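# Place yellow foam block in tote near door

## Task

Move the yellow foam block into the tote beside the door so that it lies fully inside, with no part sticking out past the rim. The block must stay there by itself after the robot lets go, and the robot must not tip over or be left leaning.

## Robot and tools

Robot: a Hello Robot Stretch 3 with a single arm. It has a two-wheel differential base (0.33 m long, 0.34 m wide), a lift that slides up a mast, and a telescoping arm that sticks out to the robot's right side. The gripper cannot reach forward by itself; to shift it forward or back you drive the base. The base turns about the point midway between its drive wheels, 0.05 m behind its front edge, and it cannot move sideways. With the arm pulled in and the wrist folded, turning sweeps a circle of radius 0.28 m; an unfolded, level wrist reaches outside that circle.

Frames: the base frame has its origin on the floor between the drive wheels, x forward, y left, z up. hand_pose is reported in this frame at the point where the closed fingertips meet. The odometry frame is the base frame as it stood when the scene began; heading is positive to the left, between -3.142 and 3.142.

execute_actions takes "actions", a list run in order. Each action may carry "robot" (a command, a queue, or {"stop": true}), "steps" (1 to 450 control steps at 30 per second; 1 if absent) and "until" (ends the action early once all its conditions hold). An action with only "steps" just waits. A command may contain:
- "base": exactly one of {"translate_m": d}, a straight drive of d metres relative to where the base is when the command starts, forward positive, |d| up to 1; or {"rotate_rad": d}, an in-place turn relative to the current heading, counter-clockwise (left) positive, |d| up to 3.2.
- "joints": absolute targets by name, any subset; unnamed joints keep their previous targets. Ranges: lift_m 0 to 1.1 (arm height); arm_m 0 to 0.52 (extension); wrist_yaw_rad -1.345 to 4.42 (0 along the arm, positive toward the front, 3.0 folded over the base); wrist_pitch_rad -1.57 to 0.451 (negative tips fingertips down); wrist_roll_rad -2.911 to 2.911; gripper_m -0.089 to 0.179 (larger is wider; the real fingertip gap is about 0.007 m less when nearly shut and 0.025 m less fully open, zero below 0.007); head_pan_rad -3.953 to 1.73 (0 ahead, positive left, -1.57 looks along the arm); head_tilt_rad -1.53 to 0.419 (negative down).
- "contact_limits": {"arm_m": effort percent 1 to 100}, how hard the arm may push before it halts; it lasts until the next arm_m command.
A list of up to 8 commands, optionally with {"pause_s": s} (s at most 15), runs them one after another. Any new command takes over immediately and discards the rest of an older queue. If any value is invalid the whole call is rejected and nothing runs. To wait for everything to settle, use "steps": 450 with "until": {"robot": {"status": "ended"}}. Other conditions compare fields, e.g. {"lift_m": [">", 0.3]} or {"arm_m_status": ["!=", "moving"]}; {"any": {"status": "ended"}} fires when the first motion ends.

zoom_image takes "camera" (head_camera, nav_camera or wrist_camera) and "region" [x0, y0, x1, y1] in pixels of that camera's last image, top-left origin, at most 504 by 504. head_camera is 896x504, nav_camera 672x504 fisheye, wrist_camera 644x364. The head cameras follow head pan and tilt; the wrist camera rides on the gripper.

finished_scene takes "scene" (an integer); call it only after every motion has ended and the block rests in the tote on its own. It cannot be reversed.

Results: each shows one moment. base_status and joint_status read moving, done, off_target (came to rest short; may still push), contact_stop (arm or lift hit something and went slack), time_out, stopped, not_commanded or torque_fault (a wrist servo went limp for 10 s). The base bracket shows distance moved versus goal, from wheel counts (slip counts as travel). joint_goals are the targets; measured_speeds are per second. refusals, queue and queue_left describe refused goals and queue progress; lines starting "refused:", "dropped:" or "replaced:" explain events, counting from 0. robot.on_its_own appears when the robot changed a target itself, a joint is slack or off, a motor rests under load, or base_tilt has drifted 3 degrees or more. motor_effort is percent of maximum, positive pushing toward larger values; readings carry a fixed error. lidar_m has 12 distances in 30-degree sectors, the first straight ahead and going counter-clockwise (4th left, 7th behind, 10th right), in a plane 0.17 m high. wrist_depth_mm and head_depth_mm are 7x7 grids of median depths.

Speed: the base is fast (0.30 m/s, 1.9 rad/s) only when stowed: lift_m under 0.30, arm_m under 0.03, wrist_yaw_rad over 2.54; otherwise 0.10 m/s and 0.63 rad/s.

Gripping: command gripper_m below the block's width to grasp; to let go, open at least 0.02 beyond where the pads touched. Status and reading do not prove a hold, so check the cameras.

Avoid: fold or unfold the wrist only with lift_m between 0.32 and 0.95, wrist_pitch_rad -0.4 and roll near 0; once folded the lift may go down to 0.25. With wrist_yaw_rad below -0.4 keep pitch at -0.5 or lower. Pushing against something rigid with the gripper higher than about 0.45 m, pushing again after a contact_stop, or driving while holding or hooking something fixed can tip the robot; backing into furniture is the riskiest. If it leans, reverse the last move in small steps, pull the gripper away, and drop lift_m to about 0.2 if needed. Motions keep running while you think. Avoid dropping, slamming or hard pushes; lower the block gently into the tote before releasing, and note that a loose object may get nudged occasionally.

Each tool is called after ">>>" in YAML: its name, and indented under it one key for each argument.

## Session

>>> execute_actions:
  actions: []

Scene clock: 0.00 s.
robot.base_odometry: x=+0.000 y=+0.000 heading=+0.000 (m, m, rad; robot's odometry frame)
robot.turned_by_wheels: +0.000 (rad since the last result)
robot.turned_by_imu: +0.000 (rad since the last result)
robot.base_tilt: forward=+0.3 right=-1.7 (deg)
robot.lidar_m: 0.81 0.79 0.83 1.17 2.21 1.29 0.98 0.95 1.00 1.54 1.50 1.07
robot.head_depth_mm: 1003 990 990 979 978 963 960 / 941 935 929 923 919 917 906 / 897 890 887 879 873 870 861 / 847 844 839 838 829 825 821 / 801 781 777 772 790 786 781 / 762 744 743 741 753 753 747 / 725 714 712 707 723 723 717
robot.base_status: not_commanded
robot.joint_positions: lift_m=+0.522 arm_m=-0.002 wrist_yaw_rad=+2.852 wrist_pitch_rad=-0.315 wrist_roll_rad=+0.013 gripper_m=+0.037 head_pan_rad=-0.016 head_tilt_rad=-0.014
robot.joint_goals: lift_m=+0.522 arm_m=-0.002 wrist_yaw_rad=+2.852 wrist_pitch_rad=-0.315 wrist_roll_rad=+0.013 gripper_m=+0.037 head_pan_rad=-0.016 head_tilt_rad=-0.014
robot.joint_status: lift_m=not_commanded arm_m=not_commanded wrist_yaw_rad=not_commanded wrist_pitch_rad=not_commanded wrist_roll_rad=not_commanded gripper_m=not_commanded head_pan_rad=not_commanded head_tilt_rad=not_commanded
robot.measured_speeds: translate_m=+0.000 rotate_rad=+0.000 lift_m=+0.000 arm_m=+0.000 wrist_yaw_rad=+0.000 wrist_pitch_rad=+0.000 wrist_roll_rad=+0.000 head_pan_rad=+0.000 head_tilt_rad=+0.000
robot: refusals=0 queue=idle queue_left=0
robot.motor_effort: left_wheel=-1 right_wheel=-1 lift_m=+23 arm_m=+0 wrist_yaw_rad=+1 wrist_pitch_rad=+5 wrist_roll_rad=+0 gripper_m=-1 head_pan_rad=+0 head_tilt_rad=+1 (%)
robot.hand_pose: x=+0.0462 y=+0.0833 z=+0.5586 quat_wxyz=(+0.211, +0.711, +0.008, +0.671) (m; robot's base frame)
robot.wrist_depth_mm: - - - - 840 694 575 / - - - - 906 714 600 / - - - - 952 758 630 / - - - - - 801 648 / - - - - 989 842 688 / 834 - 808 865 924 833 713 / 718 718 735 731 730 753 723
pictures: head_camera (sideways: a quarter turn clockwise sets it upright), nav_camera (sideways: a quarter turn counterclockwise sets it upright), wrist_camera
Images, in order (width x height): head_camera 896x504, nav_camera 672x504, wrist_camera 644x364.

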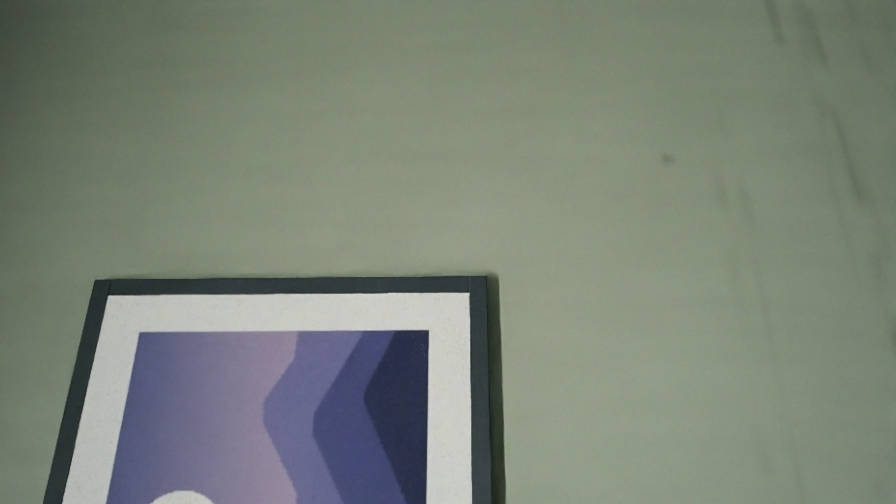

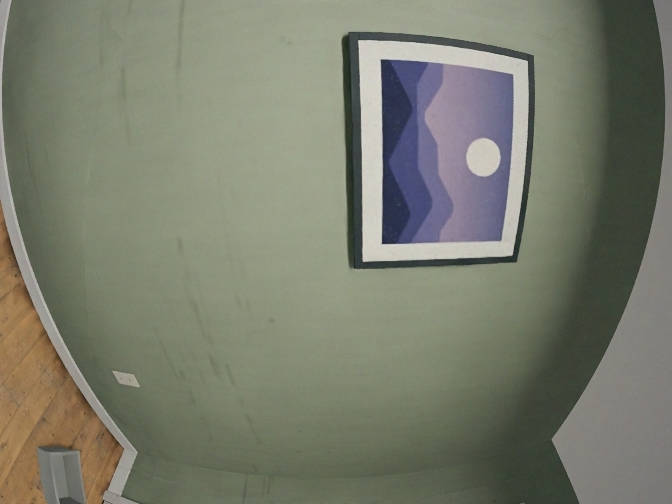

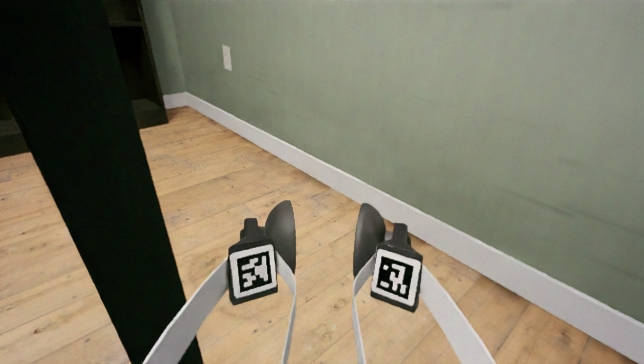

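>>> execute_actions:
  actions:
    - {"robot":{"joints":{"lift_m":0.27,"wrist_pitch_rad":-0.4,"wrist_yaw_rad":3.0,"head_pan_rad":1.7,"head_tilt_rad":-0.4}},"steps":450,"until":{"robot":{"head_pan_rad_status":"done"}}}

>>> execute_actions:
  actions:
    - {"robot":{"joints":{"head_pan_rad":0,"head_tilt_rad":-0.7},"base":{"rotate_rad":-1.72}},"steps":450,"until":{"robot":{"status":"ended"}}}

Scene clock: 1.67 s.
robot.base_odometry: x=+0.000 y=+0.000 heading=+0.000 (m, m, rad; robot's odometry frame)
robot.turned_by_wheels: +0.000 (rad since the last result)
robot.turned_by_imu: +0.000 (rad since the last result)
robot.base_tilt: forward=+0.5 right=-1.5 (deg)
robot.lidar_m: 0.81 0.78 0.83 1.17 2.22 1.29 0.98 0.95 1.00 1.54 1.50 1.07
robot.head_depth_mm: 1188 1240 1287 1350 1392 1458 1429 / 1416 1473 1544 1622 1689 1751 1530 / 1728 1808 1920 2030 2184 1911 1536 / 2086 2186 2337 2475 2470 1920 1534 / 2046 2198 2216 2291 2412 1935 1528 / 1991 2086 2184 2262 2354 1932 1536 / 1910 2046 2131 2199 - - -
robot.base_status: not_commanded
robot.joint_positions: lift_m=+0.401 arm_m=-0.002 wrist_yaw_rad=+2.998 wrist_pitch_rad=-0.413 wrist_roll_rad=+0.013 gripper_m=+0.037 head_pan_rad=+1.693 head_tilt_rad=-0.395
robot.joint_goals: lift_m=+0.270 arm_m=-0.002 wrist_yaw_rad=+3.000 wrist_pitch_rad=-0.400 wrist_roll_rad=+0.013 gripper_m=+0.037 head_pan_rad=+1.700 head_tilt_rad=-0.400
robot.joint_status: lift_m=moving arm_m=not_commanded wrist_yaw_rad=moving wrist_pitch_rad=moving wrist_roll_rad=not_commanded gripper_m=not_commanded head_pan_rad=done head_tilt_rad=done
robot.measured_speeds: translate_m=+0.000 rotate_rad=+0.000 lift_m=-0.110 arm_m=+0.000 wrist_yaw_rad=+0.000 wrist_pitch_rad=+0.000 wrist_roll_rad=+0.000 head_pan_rad=+0.000 head_tilt_rad=+0.000
robot: refusals=0 queue=running queue_left=0
robot.motor_effort: left_wheel=-1(1) right_wheel=-1(1) lift_m=+18(23) arm_m=+0(0) wrist_yaw_rad=+3(2) wrist_pitch_rad=+4(7) wrist_roll_rad=+0(0) gripper_m=+0(0) head_pan_rad=+5(66) head_tilt_rad=-3(30) (%)
robot.hand_pose: x=+0.0110 y=+0.0797 z=+0.4151 quat_wxyz=(+0.195, +0.705, +0.094, +0.675) (m; robot's base frame)
robot.wrist_depth_mm: - - - - 986 747 613 / - - - - - 796 639 / - - - - - 835 667 / 911 910 934 954 908 843 698 / 737 728 - 764 772 777 716 / 616 621 - 644 654 643 646 / 544 536 - 558 547 558 566
pictures: head_camera (sideways: a quarter turn clockwise sets it upright), nav_camera (sideways: a quarter turn counterclockwise sets it upright), wrist_camera
Images, in order (width x height): head_camera 896x504, nav_camera 672x504, wrist_camera 644x364.

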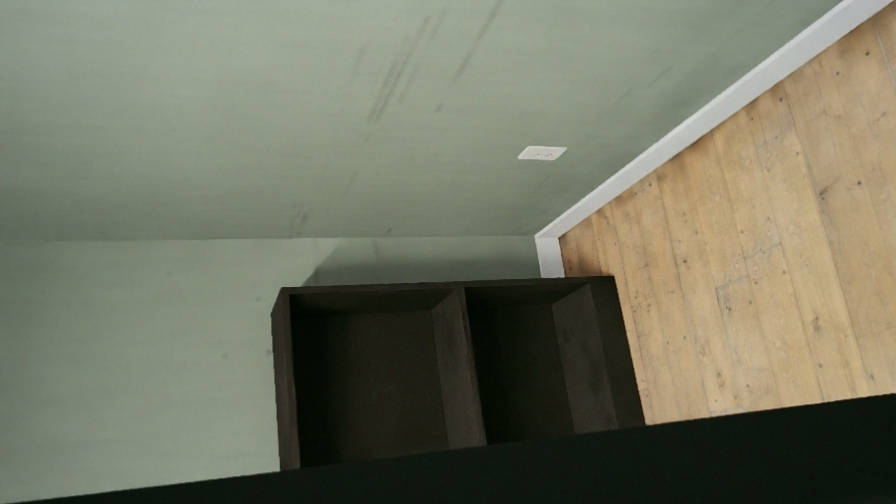

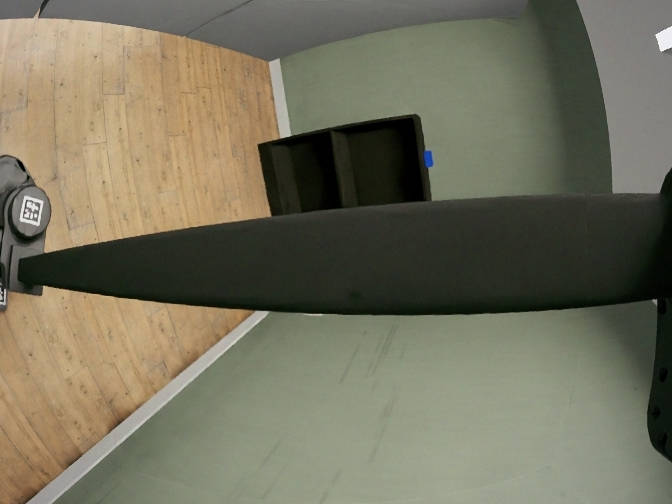

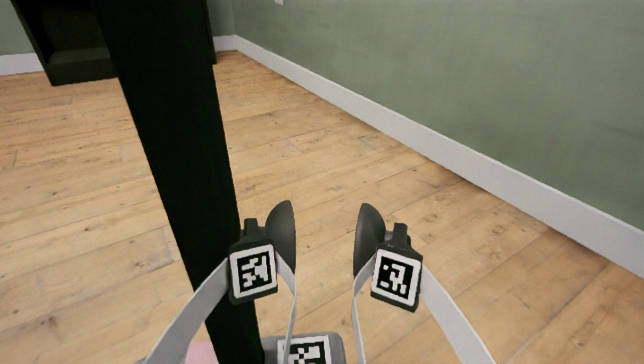

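Scene clock: 4.47 s.
robot.base_odometry: x=+0.000 y=+0.000 heading=-1.720 (m, m, rad; robot's odometry frame)
robot.turned_by_wheels: -1.720 (rad since the last result)
robot.turned_by_imu: -1.712 (rad since the last result)
robot.base_tilt: forward=+0.3 right=-1.6 (deg)
robot.lidar_m: 1.63 1.50 1.26 0.85 0.79 0.80 1.01 1.94 1.52 1.04 0.95 0.97
robot.head_depth_mm: 1970 2240 2531 2118 1722 1450 1240 / 1848 2036 2332 2163 1740 1452 1249 / 1711 1926 2161 2166 1741 1458 1247 / 1607 1782 1978 2110 1749 1462 1249 / 1498 1676 1854 2034 1752 1470 1261 / 1427 1563 1724 1910 1766 1468 1263 / 1345 1460 1610 1757 1779 1471 1257
robot.base_status: done (rotate_rad -1.7198 of -1.7200)
robot.joint_positions: lift_m=+0.270 arm_m=-0.002 wrist_yaw_rad=+2.998 wrist_pitch_rad=-0.415 wrist_roll_rad=+0.013 gripper_m=+0.037 head_pan_rad=+0.007 head_tilt_rad=-0.692
robot.joint_goals: lift_m=+0.270 arm_m=-0.002 wrist_yaw_rad=+3.000 wrist_pitch_rad=-0.400 wrist_roll_rad=+0.013 gripper_m=+0.037 head_pan_rad=+0.000 head_tilt_rad=-0.700
robot.joint_status: lift_m=done arm_m=not_commanded wrist_yaw_rad=done wrist_pitch_rad=done wrist_roll_rad=not_commanded gripper_m=not_commanded head_pan_rad=done head_tilt_rad=done
robot.measured_speeds: translate_m=+0.000 rotate_rad=+0.000 lift_m=+0.000 arm_m=+0.000 wrist_yaw_rad=+0.000 wrist_pitch_rad=+0.000 wrist_roll_rad=+0.000 head_pan_rad=+0.000 head_tilt_rad=+0.000
robot: refusals=0 queue=done queue_left=0
robot.motor_effort: left_wheel=+3(14) right_wheel=-3(8) lift_m=+18(18) arm_m=+0(0) wrist_yaw_rad=+2(6) wrist_pitch_rad=+5(4) wrist_roll_rad=+0(0) gripper_m=+0(0) head_pan_rad=-5(65) head_tilt_rad=-5(30) (%)
robot.hand_pose: x=+0.0109 y=+0.0795 z=+0.2837 quat_wxyz=(+0.196, +0.705, +0.095, +0.675) (m; robot's base frame)
robot.wrist_depth_mm: 593 - 844 - - - - / 624 699 897 - - - - / 658 725 909 928 896 942 980 / 652 684 687 690 683 727 730 / 555 558 - 571 573 584 578 / 471 496 - - 491 483 494 / - - - - 411 417 415
pictures: head_camera (sideways: a quarter turn clockwise sets it upright), nav_camera (sideways: a quarter turn counterclockwise sets it upright), wrist_camera
Images, in order (width x height): head_camera 896x504, nav_camera 672x504, wrist_camera 644x364.

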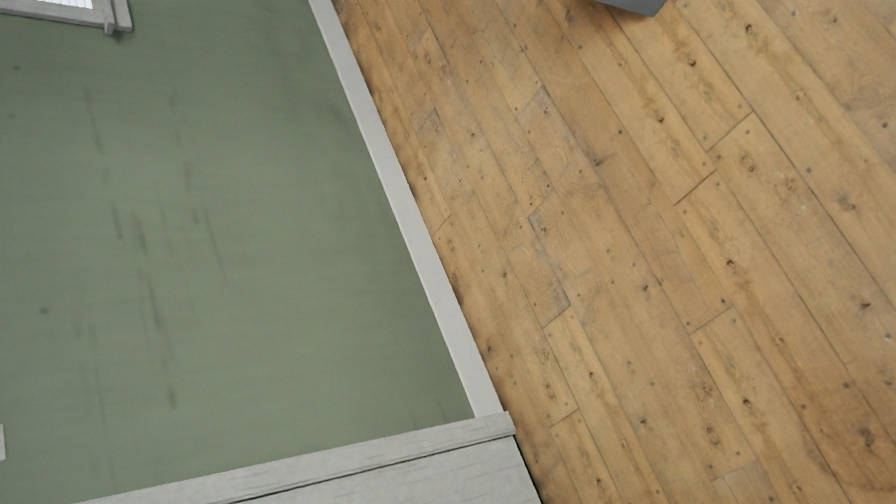

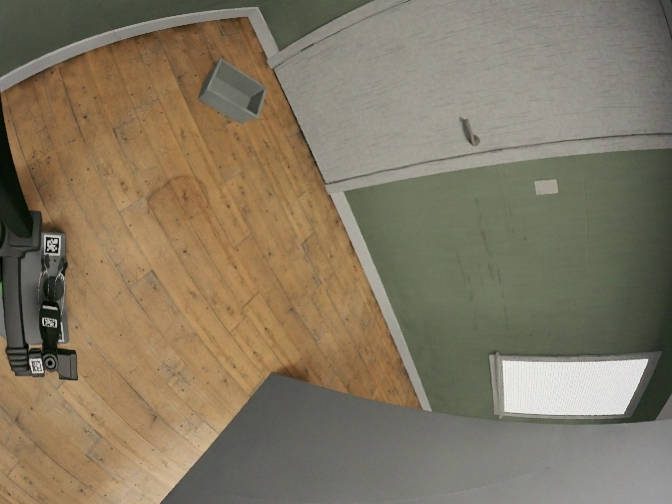

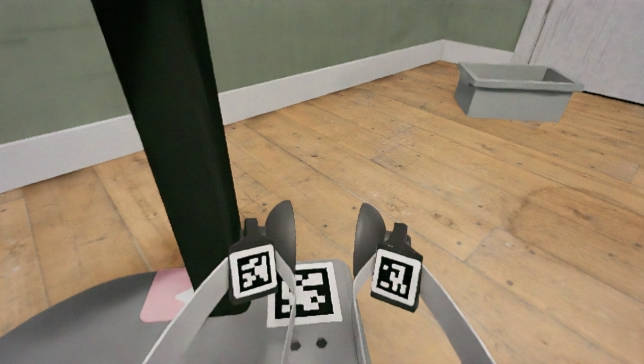

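>>> execute_actions:
  actions:
    - {"robot":[{"base":{"rotate_rad":-0.12}},{"base":{"translate_m":1.0}}],"steps":450,"until":{"robot":{"translate_m":[">",0.6]}}}
    - {"robot":[{"base":{"translate_m":0.7},"joints":{"head_pan_rad":-0.9,"head_tilt_rad":-0.5}},{"base":{"rotate_rad":-0.8}},{"base":{"translate_m":0.75}}],"steps":450,"until":{"robot":{"status":"ended"}}}

Scene clock: 17.70 s.
robot.base_odometry: x=-1.003 y=-1.617 heading=-2.639 (m, m, rad; robot's odometry frame)
robot.turned_by_wheels: -0.920 (rad since the last result)
robot.turned_by_imu: -0.918 (rad since the last result)
robot.base_tilt: forward=+0.3 right=-1.5 (deg)
robot.lidar_m: 1.91 0.77 0.57 0.55 0.57 0.79 2.30 0.58 0.48 1.32 2.67 2.38
robot.head_depth_mm: 3089 3277 3548 2907 2119 1678 1397 / 3274 3527 3730 2895 2147 1676 1397 / 3450 3706 3962 2975 2138 1687 1395 / 3113 3357 3558 2976 2163 1711 1410 / 2860 3044 3174 2785 2171 1711 1412 / 2601 2750 2465 2858 2158 1705 1402 / 2377 2520 2279 2759 2186 1729 1412
robot.base_status: done (translate_m +0.7500 of +0.7500)
robot.joint_positions: lift_m=+0.270 arm_m=-0.002 wrist_yaw_rad=+2.999 wrist_pitch_rad=-0.415 wrist_roll_rad=+0.013 gripper_m=+0.037 head_pan_rad=-0.893 head_tilt_rad=-0.507
robot.joint_goals: lift_m=+0.270 arm_m=-0.002 wrist_yaw_rad=+3.000 wrist_pitch_rad=-0.400 wrist_roll_rad=+0.013 gripper_m=+0.037 head_pan_rad=-0.900 head_tilt_rad=-0.500
robot.joint_status: lift_m=done arm_m=not_commanded wrist_yaw_rad=done wrist_pitch_rad=done wrist_roll_rad=not_commanded gripper_m=not_commanded head_pan_rad=done head_tilt_rad=done
robot.measured_speeds: translate_m=+0.000 rotate_rad=+0.000 lift_m=+0.000 arm_m=+0.000 wrist_yaw_rad=+0.000 wrist_pitch_rad=+0.000 wrist_roll_rad=+0.000 head_pan_rad=+0.000 head_tilt_rad=+0.000
robot: refusals=0 queue=done queue_left=0
robot.motor_effort: left_wheel=+3(14) right_wheel=-3(8) lift_m=+17(18) arm_m=+0(0) wrist_yaw_rad=+1(2) wrist_pitch_rad=+5(5) wrist_roll_rad=+0(0) gripper_m=-1(0) head_pan_rad=-5(64) head_tilt_rad=+3(23) (%)
robot.hand_pose: x=+0.0107 y=+0.0795 z=+0.2836 quat_wxyz=(+0.196, +0.705, +0.095, +0.675) (m; robot's base frame)
robot.wrist_depth_mm: 505 - 537 540 553 576 581 / 551 567 583 608 608 637 644 / 606 624 630 659 670 697 709 / 646 646 676 698 718 707 713 / 550 559 - 573 588 575 586 / 461 491 - - 493 478 481 / - - - - 410 421 419
pictures: head_camera (sideways: a quarter turn clockwise sets it upright), nav_camera (sideways: a quarter turn counterclockwise sets it upright), wrist_camera
Images, in order (width x height): head_camera 896x504, nav_camera 672x504, wrist_camera 644x364.

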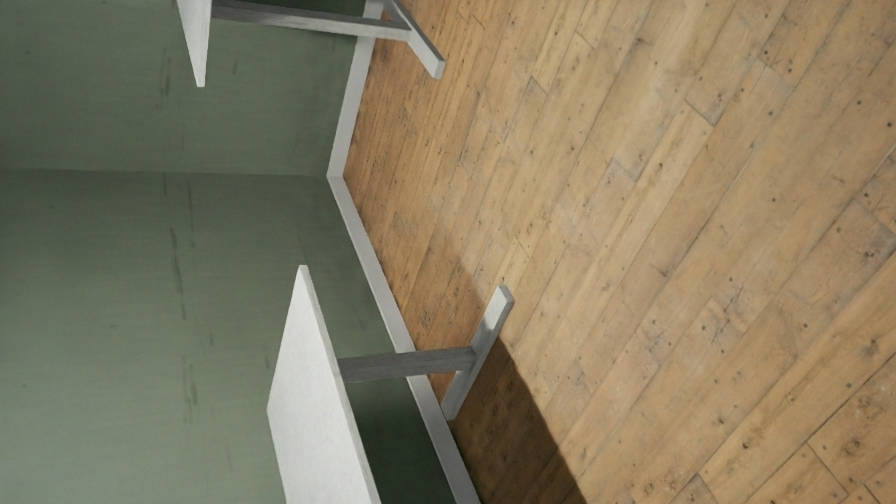

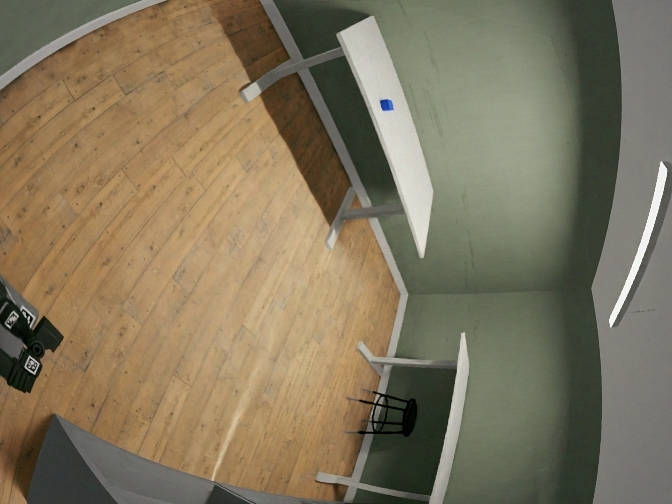

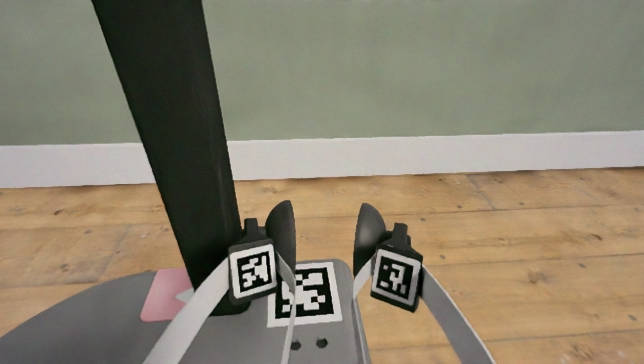

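>>> execute_actions:
  actions:
    - {"robot":[{"base":{"rotate_rad":-1.0},"joints":{"head_pan_rad":-1.7,"head_tilt_rad":-0.5}},{"base":{"translate_m":1.0}}],"steps":450,"until":{"robot":{"status":"ended"}}}

Scene clock: 24.70 s.
robot.base_odometry: x=-1.882 y=-1.139 heading=+2.644 (m, m, rad; robot's odometry frame)
robot.turned_by_wheels: -1.000 (rad since the last result)
robot.turned_by_imu: -0.996 (rad since the last result)
robot.base_tilt: forward=+0.3 right=-1.6 (deg)
robot.lidar_m: 2.02 1.46 1.79 1.46 1.42 1.39 1.47 0.88 1.25 0.92 1.61 2.15
robot.head_depth_mm: 1063 1143 1053 1323 1246 1049 1311 / 1102 1191 1057 1392 1265 1464 1305 / 961 1051 1037 1245 1246 1457 1323 / 803 865 926 1021 1124 1248 1346 / 809 883 974 1567 1223 1559 1413 / 1345 1482 1189 1678 1379 1601 1407 / 1436 1577 1315 1772 1858 1638 1406
robot.base_status: done (translate_m +1.0000 of +1.0000)
robot.joint_positions: lift_m=+0.270 arm_m=-0.002 wrist_yaw_rad=+2.999 wrist_pitch_rad=-0.415 wrist_roll_rad=+0.013 gripper_m=+0.037 head_pan_rad=-1.693 head_tilt_rad=-0.507
robot.joint_goals: lift_m=+0.270 arm_m=-0.002 wrist_yaw_rad=+3.000 wrist_pitch_rad=-0.400 wrist_roll_rad=+0.013 gripper_m=+0.037 head_pan_rad=-1.700 head_tilt_rad=-0.500
robot.joint_status: lift_m=done arm_m=not_commanded wrist_yaw_rad=done wrist_pitch_rad=done wrist_roll_rad=not_commanded gripper_m=not_commanded head_pan_rad=done head_tilt_rad=done
robot.measured_speeds: translate_m=+0.000 rotate_rad=+0.000 lift_m=+0.000 arm_m=+0.000 wrist_yaw_rad=+0.000 wrist_pitch_rad=+0.000 wrist_roll_rad=+0.000 head_pan_rad=+0.000 head_tilt_rad=+0.000
robot: refusals=0 queue=done queue_left=0
robot.motor_effort: left_wheel=+3(14) right_wheel=-3(9) lift_m=+19(18) arm_m=-1(0) wrist_yaw_rad=+2(1) wrist_pitch_rad=+5(5) wrist_roll_rad=+0(0) gripper_m=+0(0) head_pan_rad=-5(60) head_tilt_rad=+3(2) (%)
robot.hand_pose: x=+0.0107 y=+0.0795 z=+0.2836 quat_wxyz=(+0.196, +0.705, +0.095, +0.675) (m; robot's base frame)
robot.wrist_depth_mm: - - - - - - - / - - - - - - - / 887 886 902 921 926 937 958 / 669 695 695 690 702 723 709 / 558 561 - 559 580 572 588 / 463 496 - - 504 483 487 / - - - - 414 417 416
pictures: head_camera (sideways: a quarter turn clockwise sets it upright), nav_camera (sideways: a quarter turn counterclockwise sets it upright), wrist_camera
Images, in order (width x height): head_camera 896x504, nav_camera 672x504, wrist_camera 644x364.

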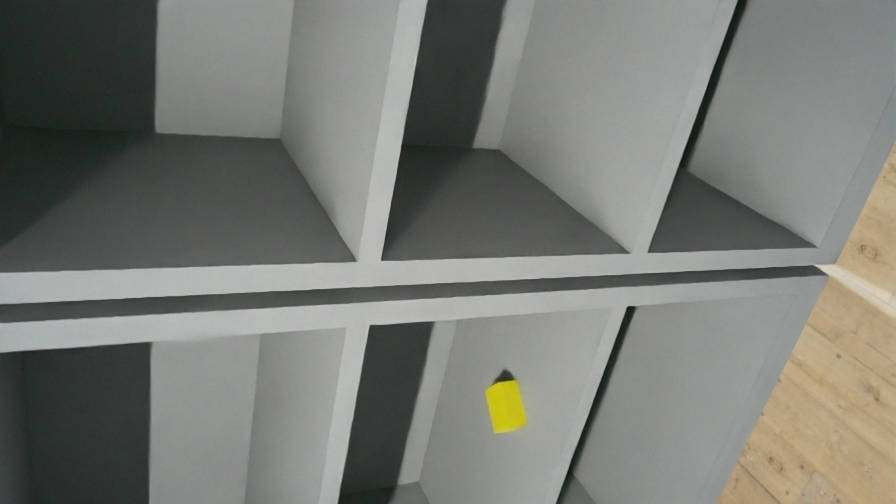

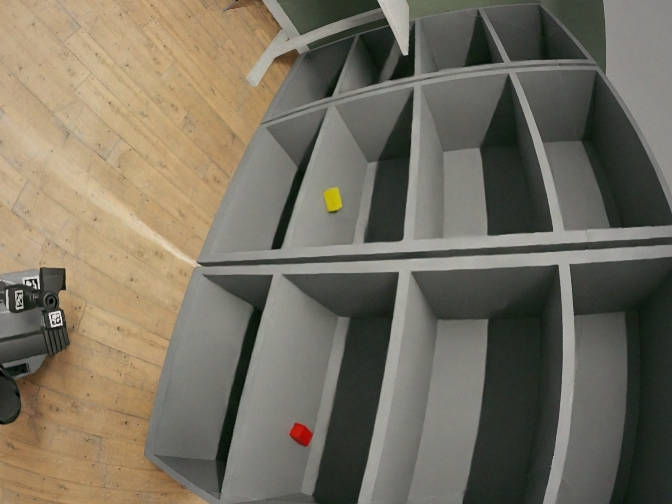

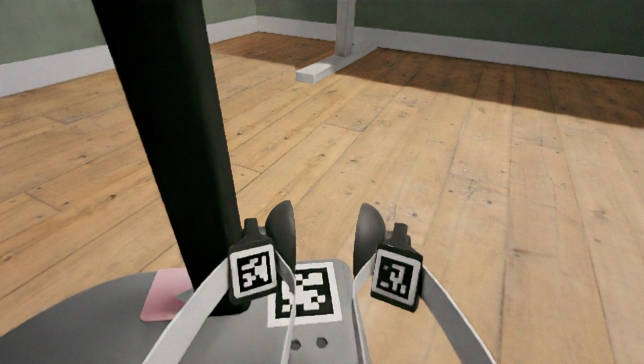

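>>> execute_actions:
  actions:
    - {"robot":[{"base":{"rotate_rad":-1.19}},{"base":{"translate_m":0.66},"joints":{"head_pan_rad":-1.57,"head_tilt_rad":-0.85}},{"base":{"rotate_rad":1.12}},{"joints":{"lift_m":0.64,"wrist_yaw_rad":0.0,"gripper_m":0.179}},{"joints":{"wrist_pitch_rad":-0.9,"arm_m":0.15}}],"steps":450,"until":{"robot":{"status":"ended"}}}
    - {"steps":450,"until":{"robot":{"status":"ended"}}}

Scene clock: 39.60 s.
robot.base_odometry: x=-1.805 y=-0.484 heading=+2.574 (m, m, rad; robot's odometry frame)
robot.turned_by_wheels: -0.070 (rad since the last result)
robot.turned_by_imu: -0.073 (rad since the last result)
robot.base_tilt: forward=+0.4 right=-1.5 (deg)
robot.lidar_m: 1.30 2.25 1.70 2.06 2.01 1.93 1.02 0.90 0.41 0.90 0.95 1.41
robot.head_depth_mm: 757 624 491 1019 892 714 - / 785 627 505 1050 927 - 1138 / 819 628 529 1053 931 - 1161 / 852 636 549 1056 915 1257 1183 / 884 639 1180 1062 966 1291 1187 / 890 643 1255 1067 1402 1325 1190 / 900 647 1195 1069 1418 1351 1195
robot.base_status: done (rotate_rad +1.1198 of +1.1200)
robot.joint_positions: lift_m=+0.640 arm_m=+0.150 wrist_yaw_rad=+0.001 wrist_pitch_rad=-0.906 wrist_roll_rad=+0.013 gripper_m=+0.179 head_pan_rad=-1.577 head_tilt_rad=-0.840
robot.joint_goals: lift_m=+0.640 arm_m=+0.150 wrist_yaw_rad=+0.000 wrist_pitch_rad=-0.900 wrist_roll_rad=+0.013 gripper_m=+0.179 head_pan_rad=-1.570 head_tilt_rad=-0.850
robot.joint_status: lift_m=done arm_m=done wrist_yaw_rad=done wrist_pitch_rad=done wrist_roll_rad=not_commanded gripper_m=done head_pan_rad=done head_tilt_rad=done
robot.measured_speeds: translate_m=+0.000 rotate_rad=+0.000 lift_m=+0.000 arm_m=+0.000 wrist_yaw_rad=+0.000 wrist_pitch_rad=+0.000 wrist_roll_rad=+0.000 head_pan_rad=+0.000 head_tilt_rad=+0.000
robot: refusals=0 queue=done queue_left=0
robot.motor_effort: left_wheel=-5(14) right_wheel=+2(8) lift_m=+28(28) arm_m=+4(4) wrist_yaw_rad=+0(5) wrist_pitch_rad=+2(4) wrist_roll_rad=+0(0) gripper_m=-1(83) head_pan_rad=+4(25) head_tilt_rad=-6(31) (%)
robot.hand_pose: x=-0.0215 y=-0.4337 z=+0.5618 quat_wxyz=(+0.632, +0.308, -0.639, -0.312) (m; robot's base frame)
robot.wrist_depth_mm: 275 272 273 273 272 272 274 / 600 249 245 247 246 246 247 / 870 764 229 225 226 225 224 / 812 786 708 208 205 206 207 / 741 747 678 652 193 193 191 / 709 689 706 652 611 180 180 / 639 653 665 652 589 329 166
pictures: head_camera (sideways: a quarter turn clockwise sets it upright), nav_camera (sideways: a quarter turn counterclockwise sets it upright), wrist_camera
Images, in order (width x height): head_camera 896x504, nav_camera 672x504, wrist_camera 644x364.

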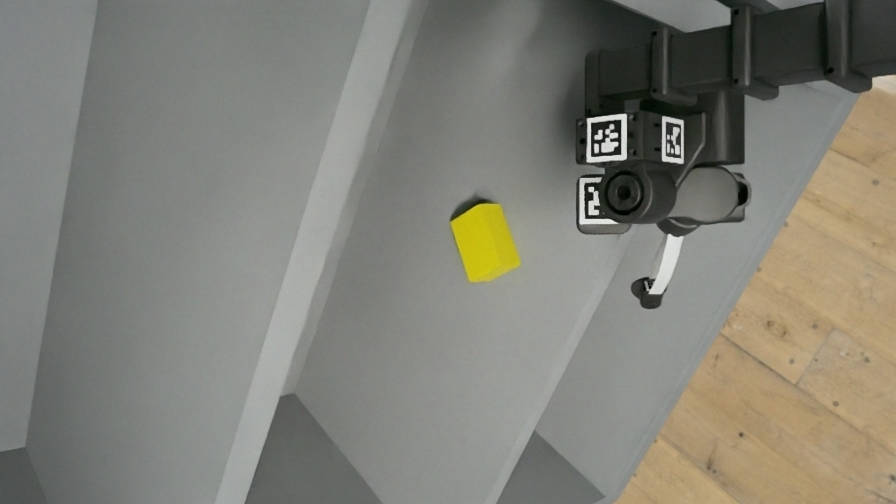

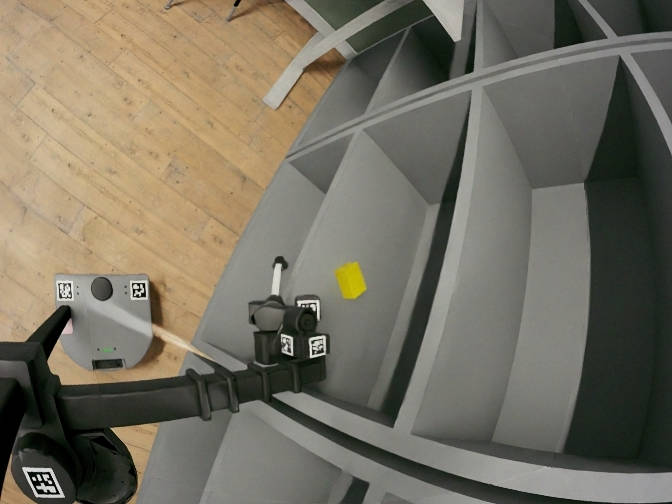

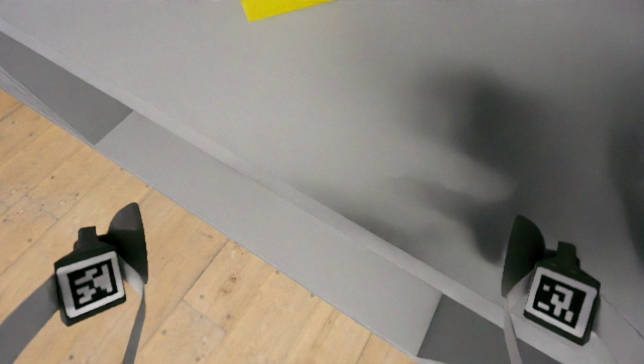

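>>> execute_actions:
  actions:
    - {"robot":{"joints":{"lift_m":0.665,"wrist_yaw_rad":0.33,"arm_m":0.33}},"steps":450,"until":{"robot":{"status":"ended"}}}

Scene clock: 42.23 s.
robot.base_odometry: x=-1.805 y=-0.484 heading=+2.574 (m, m, rad; robot's odometry frame)
robot.turned_by_wheels: +0.000 (rad since the last result)
robot.turned_by_imu: -0.001 (rad since the last result)
robot.base_tilt: forward=+0.3 right=-1.5 (deg)
robot.lidar_m: 1.31 2.26 1.70 2.06 2.02 1.93 1.02 0.90 0.41 0.90 0.95 1.41
robot.head_depth_mm: 758 622 492 1009 903 - - / 783 626 505 - 893 1183 1134 / 819 630 530 - 874 1225 1160 / 852 635 548 1086 902 1259 1183 / 879 637 1182 1056 960 1296 1181 / 889 640 1252 1062 1401 1323 1182 / 895 647 1194 1064 1419 1353 1188
robot.base_status: done (rotate_rad +1.1198 of +1.1200)
robot.joint_positions: lift_m=+0.665 arm_m=+0.330 wrist_yaw_rad=+0.329 wrist_pitch_rad=-0.907 wrist_roll_rad=+0.013 gripper_m=+0.179 head_pan_rad=-1.577 head_tilt_rad=-0.840
robot.joint_goals: lift_m=+0.665 arm_m=+0.330 wrist_yaw_rad=+0.330 wrist_pitch_rad=-0.900 wrist_roll_rad=+0.013 gripper_m=+0.179 head_pan_rad=-1.570 head_tilt_rad=-0.850
robot.joint_status: lift_m=done arm_m=done wrist_yaw_rad=done wrist_pitch_rad=done wrist_roll_rad=not_commanded gripper_m=done head_pan_rad=done head_tilt_rad=done
robot.measured_speeds: translate_m=+0.000 rotate_rad=+0.000 lift_m=+0.000 arm_m=+0.000 wrist_yaw_rad=+0.000 wrist_pitch_rad=+0.000 wrist_roll_rad=+0.000 head_pan_rad=+0.000 head_tilt_rad=+0.000
robot: refusals=0 queue=done queue_left=0
robot.motor_effort: left_wheel=-5(5) right_wheel=+1(1) lift_m=+27(27) arm_m=+5(7) wrist_yaw_rad=+1(5) wrist_pitch_rad=+2(2) wrist_roll_rad=+0(0) gripper_m=+1(0) head_pan_rad=+4(5) head_tilt_rad=-6(6) (%)
robot.hand_pose: x=+0.0232 y=-0.6061 z=+0.5867 quat_wxyz=(+0.674, +0.408, -0.580, -0.205) (m; robot's base frame)
robot.wrist_depth_mm: 305 307 307 308 310 312 302 / 281 276 278 278 280 282 280 / 838 251 253 199 202 255 255 / 840 231 231 188 189 233 233 / 771 217 214 215 215 218 215 / 720 199 200 199 199 199 204 / 661 671 186 186 187 187 185
pictures: head_camera (sideways: a quarter turn clockwise sets it upright), nav_camera (sideways: a quarter turn counterclockwise sets it upright), wrist_camera
Images, in order (width x height): head_camera 896x504, nav_camera 672x504, wrist_camera 644x364.

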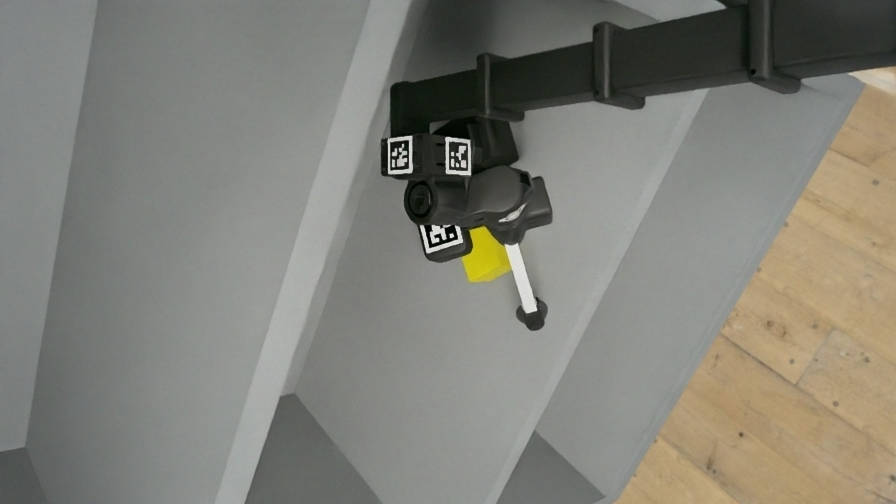

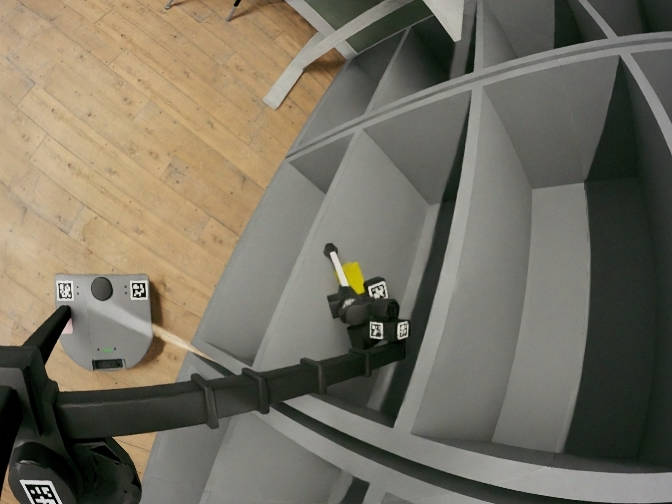

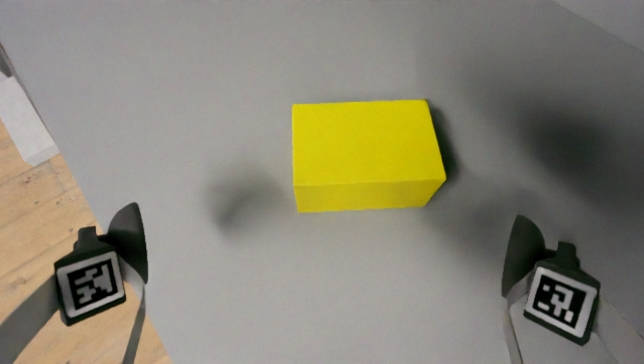

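>>> execute_actions:
  actions:
    - {"robot":[{"joints":{"lift_m":0.63,"wrist_yaw_rad":0.35,"arm_m":0.402}},{"joints":{"gripper_m":0.058}},{"joints":{"lift_m":0.665}}],"steps":450,"until":{"robot":{"status":"ended"}}}

Scene clock: 46.60 s.
robot.base_odometry: x=-1.805 y=-0.484 heading=+2.574 (m, m, rad; robot's odometry frame)
robot.turned_by_wheels: +0.000 (rad since the last result)
robot.turned_by_imu: -0.001 (rad since the last result)
robot.base_tilt: forward=+0.6 right=-1.4 (deg)
robot.lidar_m: 1.31 2.25 1.70 2.06 2.01 1.94 1.02 0.90 0.41 0.90 0.95 1.41
robot.head_depth_mm: 758 624 491 1018 909 - - / 783 626 502 - 892 1185 1131 / 819 630 517 980 896 1230 1162 / 853 634 550 1018 920 1265 1182 / 881 638 1182 1061 962 1293 1189 / 885 644 1251 1068 1391 1316 1192 / 893 648 1189 1064 1417 1359 1197
robot.base_status: done (rotate_rad +1.1198 of +1.1200)
robot.joint_positions: lift_m=+0.665 arm_m=+0.402 wrist_yaw_rad=+0.348 wrist_pitch_rad=-0.909 wrist_roll_rad=+0.013 gripper_m=+0.059 head_pan_rad=-1.577 head_tilt_rad=-0.840
robot.joint_goals: lift_m=+0.665 arm_m=+0.402 wrist_yaw_rad=+0.350 wrist_pitch_rad=-0.900 wrist_roll_rad=+0.013 gripper_m=+0.058 head_pan_rad=-1.570 head_tilt_rad=-0.850
robot.joint_status: lift_m=done arm_m=done wrist_yaw_rad=done wrist_pitch_rad=done wrist_roll_rad=not_commanded gripper_m=done head_pan_rad=done head_tilt_rad=done
robot.measured_speeds: translate_m=+0.000 rotate_rad=+0.000 lift_m=+0.000 arm_m=+0.000 wrist_yaw_rad=+0.000 wrist_pitch_rad=+0.000 wrist_roll_rad=+0.000 head_pan_rad=+0.000 head_tilt_rad=+0.000
robot: refusals=0 queue=done queue_left=0
robot.motor_effort: left_wheel=-5(7) right_wheel=+1(3) lift_m=+28(28) arm_m=+4(5) wrist_yaw_rad=+2(3) wrist_pitch_rad=+3(6) wrist_roll_rad=+0(0) gripper_m=-20(92) head_pan_rad=+5(5) head_tilt_rad=-6(6) (%)
robot.hand_pose: x=+0.0256 y=-0.6770 z=+0.5865 quat_wxyz=(+0.676, +0.414, -0.576, -0.199) (m; robot's base frame)
robot.wrist_depth_mm: 306 303 307 306 308 302 262 / 274 273 278 276 279 280 275 / 252 249 252 254 254 253 254 / 232 231 230 147 230 234 235 / 213 213 135 136 137 215 216 / 199 200 125 126 126 202 200 / 189 185 185 184 186 187 186
pictures: head_camera (sideways: a quarter turn clockwise sets it upright), nav_camera (sideways: a quarter turn counterclockwise sets it upright), wrist_camera
Images, in order (width x height): head_camera 896x504, nav_camera 672x504, wrist_camera 644x364.

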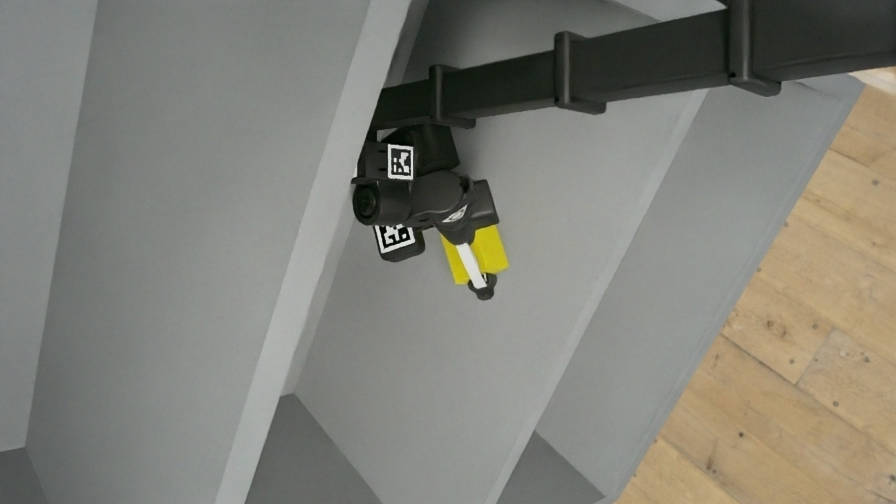

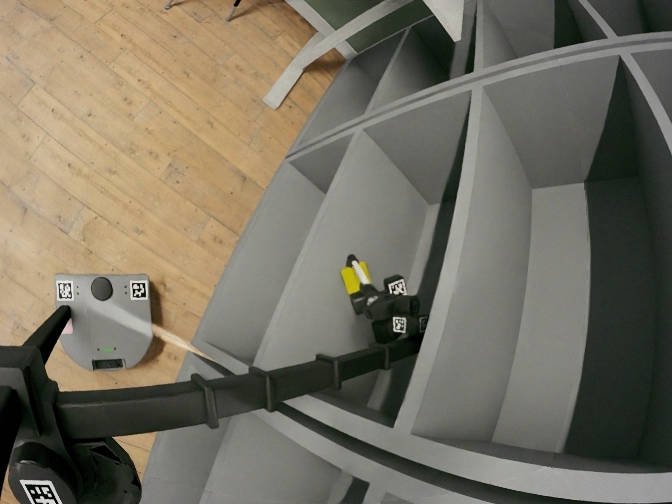

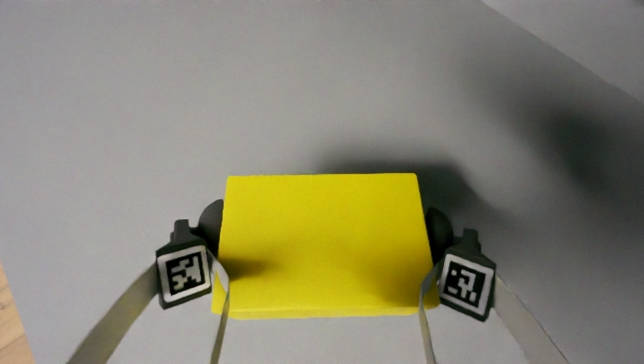

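>>> execute_actions:
  actions:
    - {"robot":[{"joints":{"arm_m":0.0,"head_pan_rad":-2.6,"head_tilt_rad":-0.9}},{"joints":{"wrist_pitch_rad":-0.4,"wrist_yaw_rad":2.65,"lift_m":0.29},"base":{"rotate_rad":-0.47}},{"base":{"translate_m":-1.0}}],"steps":450,"until":{"robot":{"translate_m":["<",-0.7]}}}
    - {"robot":[{"base":{"translate_m":-0.68},"joints":{"head_pan_rad":0}},{"base":{"rotate_rad":-1.6}}],"steps":450,"until":{"robot":{"status":"ended"}}}

Scene clock: 63.67 s.
robot.base_odometry: x=-1.104 y=-1.673 heading=+0.504 (m, m, rad; robot's odometry frame)
robot.turned_by_wheels: -2.070 (rad since the last result)
robot.turned_by_imu: -2.064 (rad since the last result)
robot.base_tilt: forward=+0.3 right=-1.5 (deg)
robot.lidar_m: 2.09 0.59 0.55 1.42 3.13 2.30 1.80 0.77 0.57 0.54 0.57 0.78
robot.head_depth_mm: 1976 1967 1908 1712 1481 1304 1149 / 2349 2536 2071 1726 1489 1300 1156 / 2403 2401 2065 1734 1488 1306 1170 / 2395 2563 2078 1721 1491 1299 1162 / 2428 2578 2064 1731 1490 1304 1175 / 2415 2571 2064 1742 1512 1314 1172 / 2407 2597 2076 1710 1234 1242 1164
robot.base_status: done (rotate_rad -1.5998 of -1.6000)
robot.joint_positions: lift_m=+0.290 arm_m=+0.000 wrist_yaw_rad=+2.648 wrist_pitch_rad=-0.423 wrist_roll_rad=+0.013 gripper_m=+0.059 head_pan_rad=-0.007 head_tilt_rad=-0.890
robot.joint_goals: lift_m=+0.290 arm_m=+0.000 wrist_yaw_rad=+2.650 wrist_pitch_rad=-0.400 wrist_roll_rad=+0.013 gripper_m=+0.058 head_pan_rad=+0.000 head_tilt_rad=-0.900
robot.joint_status: lift_m=done arm_m=done wrist_yaw_rad=done wrist_pitch_rad=done wrist_roll_rad=not_commanded gripper_m=done head_pan_rad=done head_tilt_rad=done
robot.measured_speeds: translate_m=+0.000 rotate_rad=+0.000 lift_m=+0.000 arm_m=+0.000 wrist_yaw_rad=+0.000 wrist_pitch_rad=+0.000 wrist_roll_rad=+0.000 head_pan_rad=+0.000 head_tilt_rad=+0.000
robot: refusals=0 queue=done queue_left=0
robot.motor_effort: left_wheel=+4(15) right_wheel=-4(10) lift_m=+17(29) arm_m=-4(3) wrist_yaw_rad=+2(0) wrist_pitch_rad=+8(10) wrist_roll_rad=+0(0) gripper_m=-20(19) head_pan_rad=+5(63) head_tilt_rad=-6(17) (%)
robot.hand_pose: x=+0.0847 y=+0.0518 z=+0.3019 quat_wxyz=(+0.313, +0.711, -0.027, +0.630) (m; robot's base frame)
robot.wrist_depth_mm: - - - - 568 644 - / - - - - 612 748 - / 899 931 933 866 705 856 - / 713 700 721 146 697 747 772 / - 569 135 136 136 596 607 / - 503 125 126 127 515 507 / - - - 417 429 437 434
pictures: head_camera (sideways: a quarter turn clockwise sets it upright), nav_camera (sideways: a quarter turn counterclockwise sets it upright), wrist_camera
Images, in order (width x height): head_camera 896x504, nav_camera 672x504, wrist_camera 644x364.

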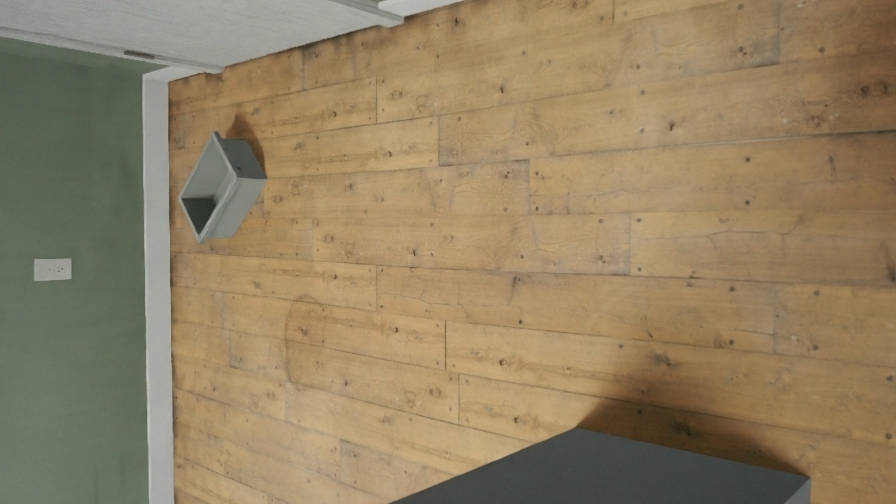

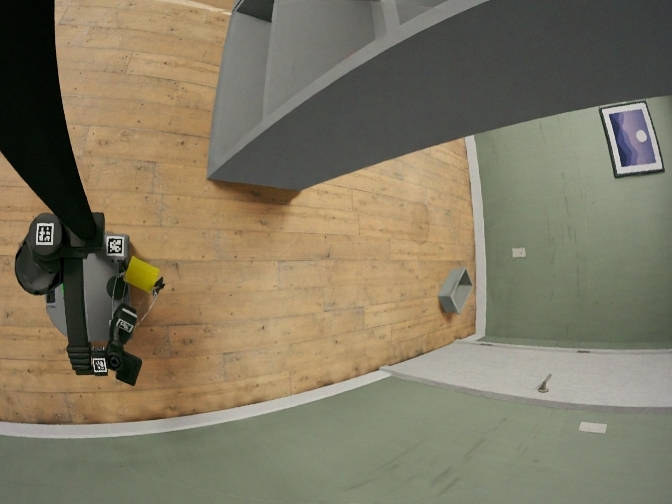

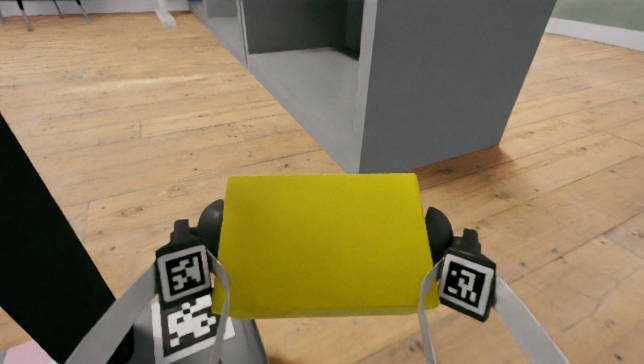

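>>> execute_actions:
  actions:
    - {"robot":[{"base":{"rotate_rad":-0.05}},{"base":{"translate_m":1.0}}],"steps":450,"until":{"robot":{"translate_m":[">",0.7]}}}
    - {"robot":[{"base":{"translate_m":0.85},"joints":{"head_pan_rad":-1.4,"head_tilt_rad":-1.1}},{"base":{"rotate_rad":1.52}},{"joints":{"lift_m":0.36,"wrist_yaw_rad":0.3,"arm_m":0.1}},{"joints":{"wrist_pitch_rad":-1.3,"arm_m":0.35,"wrist_yaw_rad":-0.45}}],"steps":450,"until":{"robot":{"status":"ended"}}}

Scene clock: 79.47 s.
robot.base_odometry: x=+0.290 y=-0.992 heading=+1.974 (m, m, rad; robot's odometry frame)
robot.turned_by_wheels: +1.470 (rad since the last result)
robot.turned_by_imu: +1.459 (rad since the last result)
robot.base_tilt: forward=+0.4 right=-1.5 (deg)
robot.lidar_m: 2.91 1.17 0.90 2.80 0.75 0.48 0.46 0.47 0.60 0.99 1.01 1.30
robot.head_depth_mm: 967 1147 1412 1480 1330 1208 1143 / 982 1169 1446 - 1305 1228 - / 990 1183 1466 1509 1345 1231 - / 1002 1202 1483 1493 1324 1232 1141 / 1011 1212 1515 1503 1359 1234 1129 / 1021 1234 1533 1502 1349 1244 1136 / 1038 1252 1579 1517 1360 1236 1132
robot.base_status: done (rotate_rad +1.5198 of +1.5200)
robot.joint_positions: lift_m=+0.360 arm_m=+0.350 wrist_yaw_rad=-0.449 wrist_pitch_rad=-1.300 wrist_roll_rad=+0.013 gripper_m=+0.059 head_pan_rad=-1.394 head_tilt_rad=-1.087
robot.joint_goals: lift_m=+0.360 arm_m=+0.350 wrist_yaw_rad=-0.450 wrist_pitch_rad=-1.300 wrist_roll_rad=+0.013 gripper_m=+0.058 head_pan_rad=-1.400 head_tilt_rad=-1.100
robot.joint_status: lift_m=done arm_m=done wrist_yaw_rad=done wrist_pitch_rad=done wrist_roll_rad=not_commanded gripper_m=done head_pan_rad=done head_tilt_rad=done
robot.measured_speeds: translate_m=+0.000 rotate_rad=+0.000 lift_m=+0.000 arm_m=+0.000 wrist_yaw_rad=+0.000 wrist_pitch_rad=+0.000 wrist_roll_rad=+0.000 head_pan_rad=+0.000 head_tilt_rad=+0.000
robot: refusals=0 queue=done queue_left=0
robot.motor_effort: left_wheel=-5(13) right_wheel=+2(7) lift_m=+28(29) arm_m=+4(6) wrist_yaw_rad=+0(3) wrist_pitch_rad=-1(5) wrist_roll_rad=+0(0) gripper_m=-20(19) head_pan_rad=-5(64) head_tilt_rad=-8(24) (%)
robot.hand_pose: x=-0.0413 y=-0.5354 z=+0.2451 quat_wxyz=(+0.449, +0.288, -0.647, -0.545) (m; robot's base frame)
robot.wrist_depth_mm: 429 432 419 430 427 428 353 / 418 425 423 420 419 422 383 / 411 414 329 421 414 417 414 / 417 412 352 147 411 405 403 / 408 366 135 136 136 404 405 / 406 300 126 126 126 401 399 / 401 394 288 334 345 398 393
pictures: head_camera (sideways: a quarter turn clockwise sets it upright), nav_camera (sideways: a quarter turn counterclockwise sets it upright), wrist_camera
Images, in order (width x height): head_camera 896x504, nav_camera 672x504, wrist_camera 644x364.

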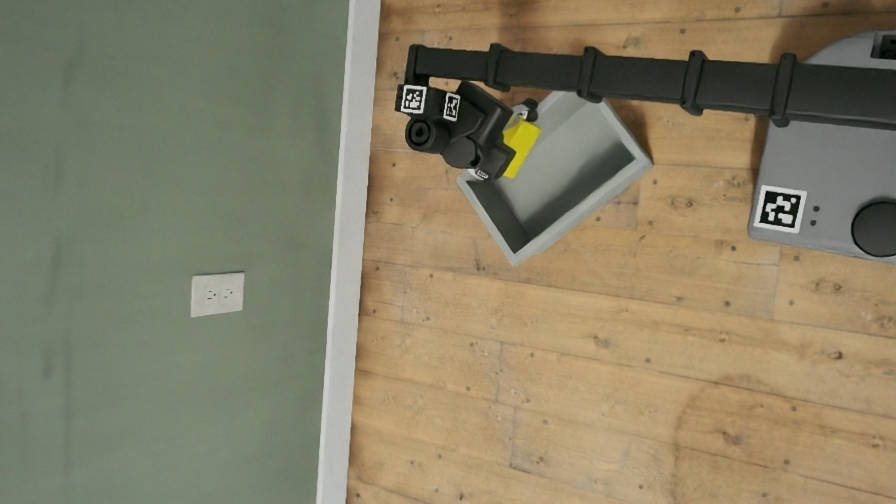

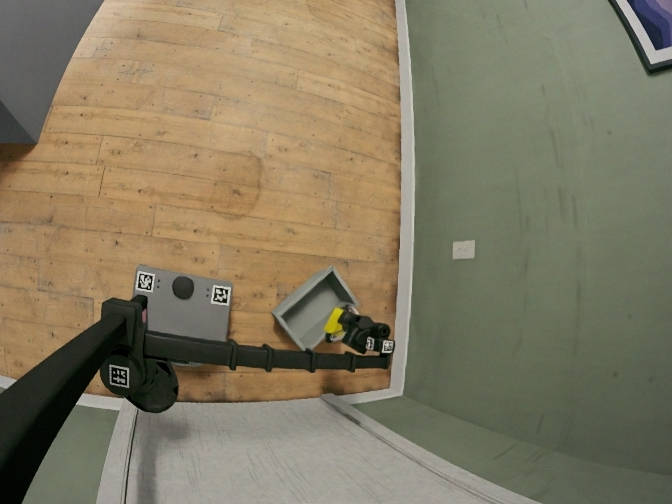

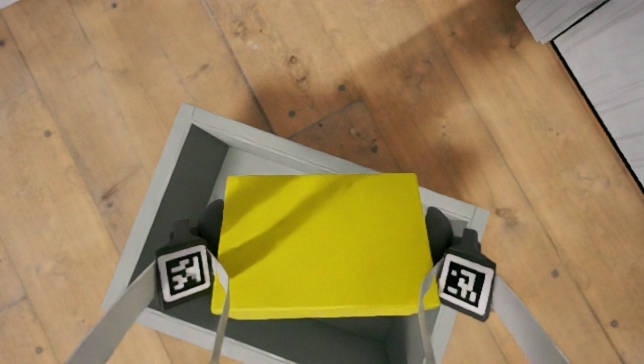

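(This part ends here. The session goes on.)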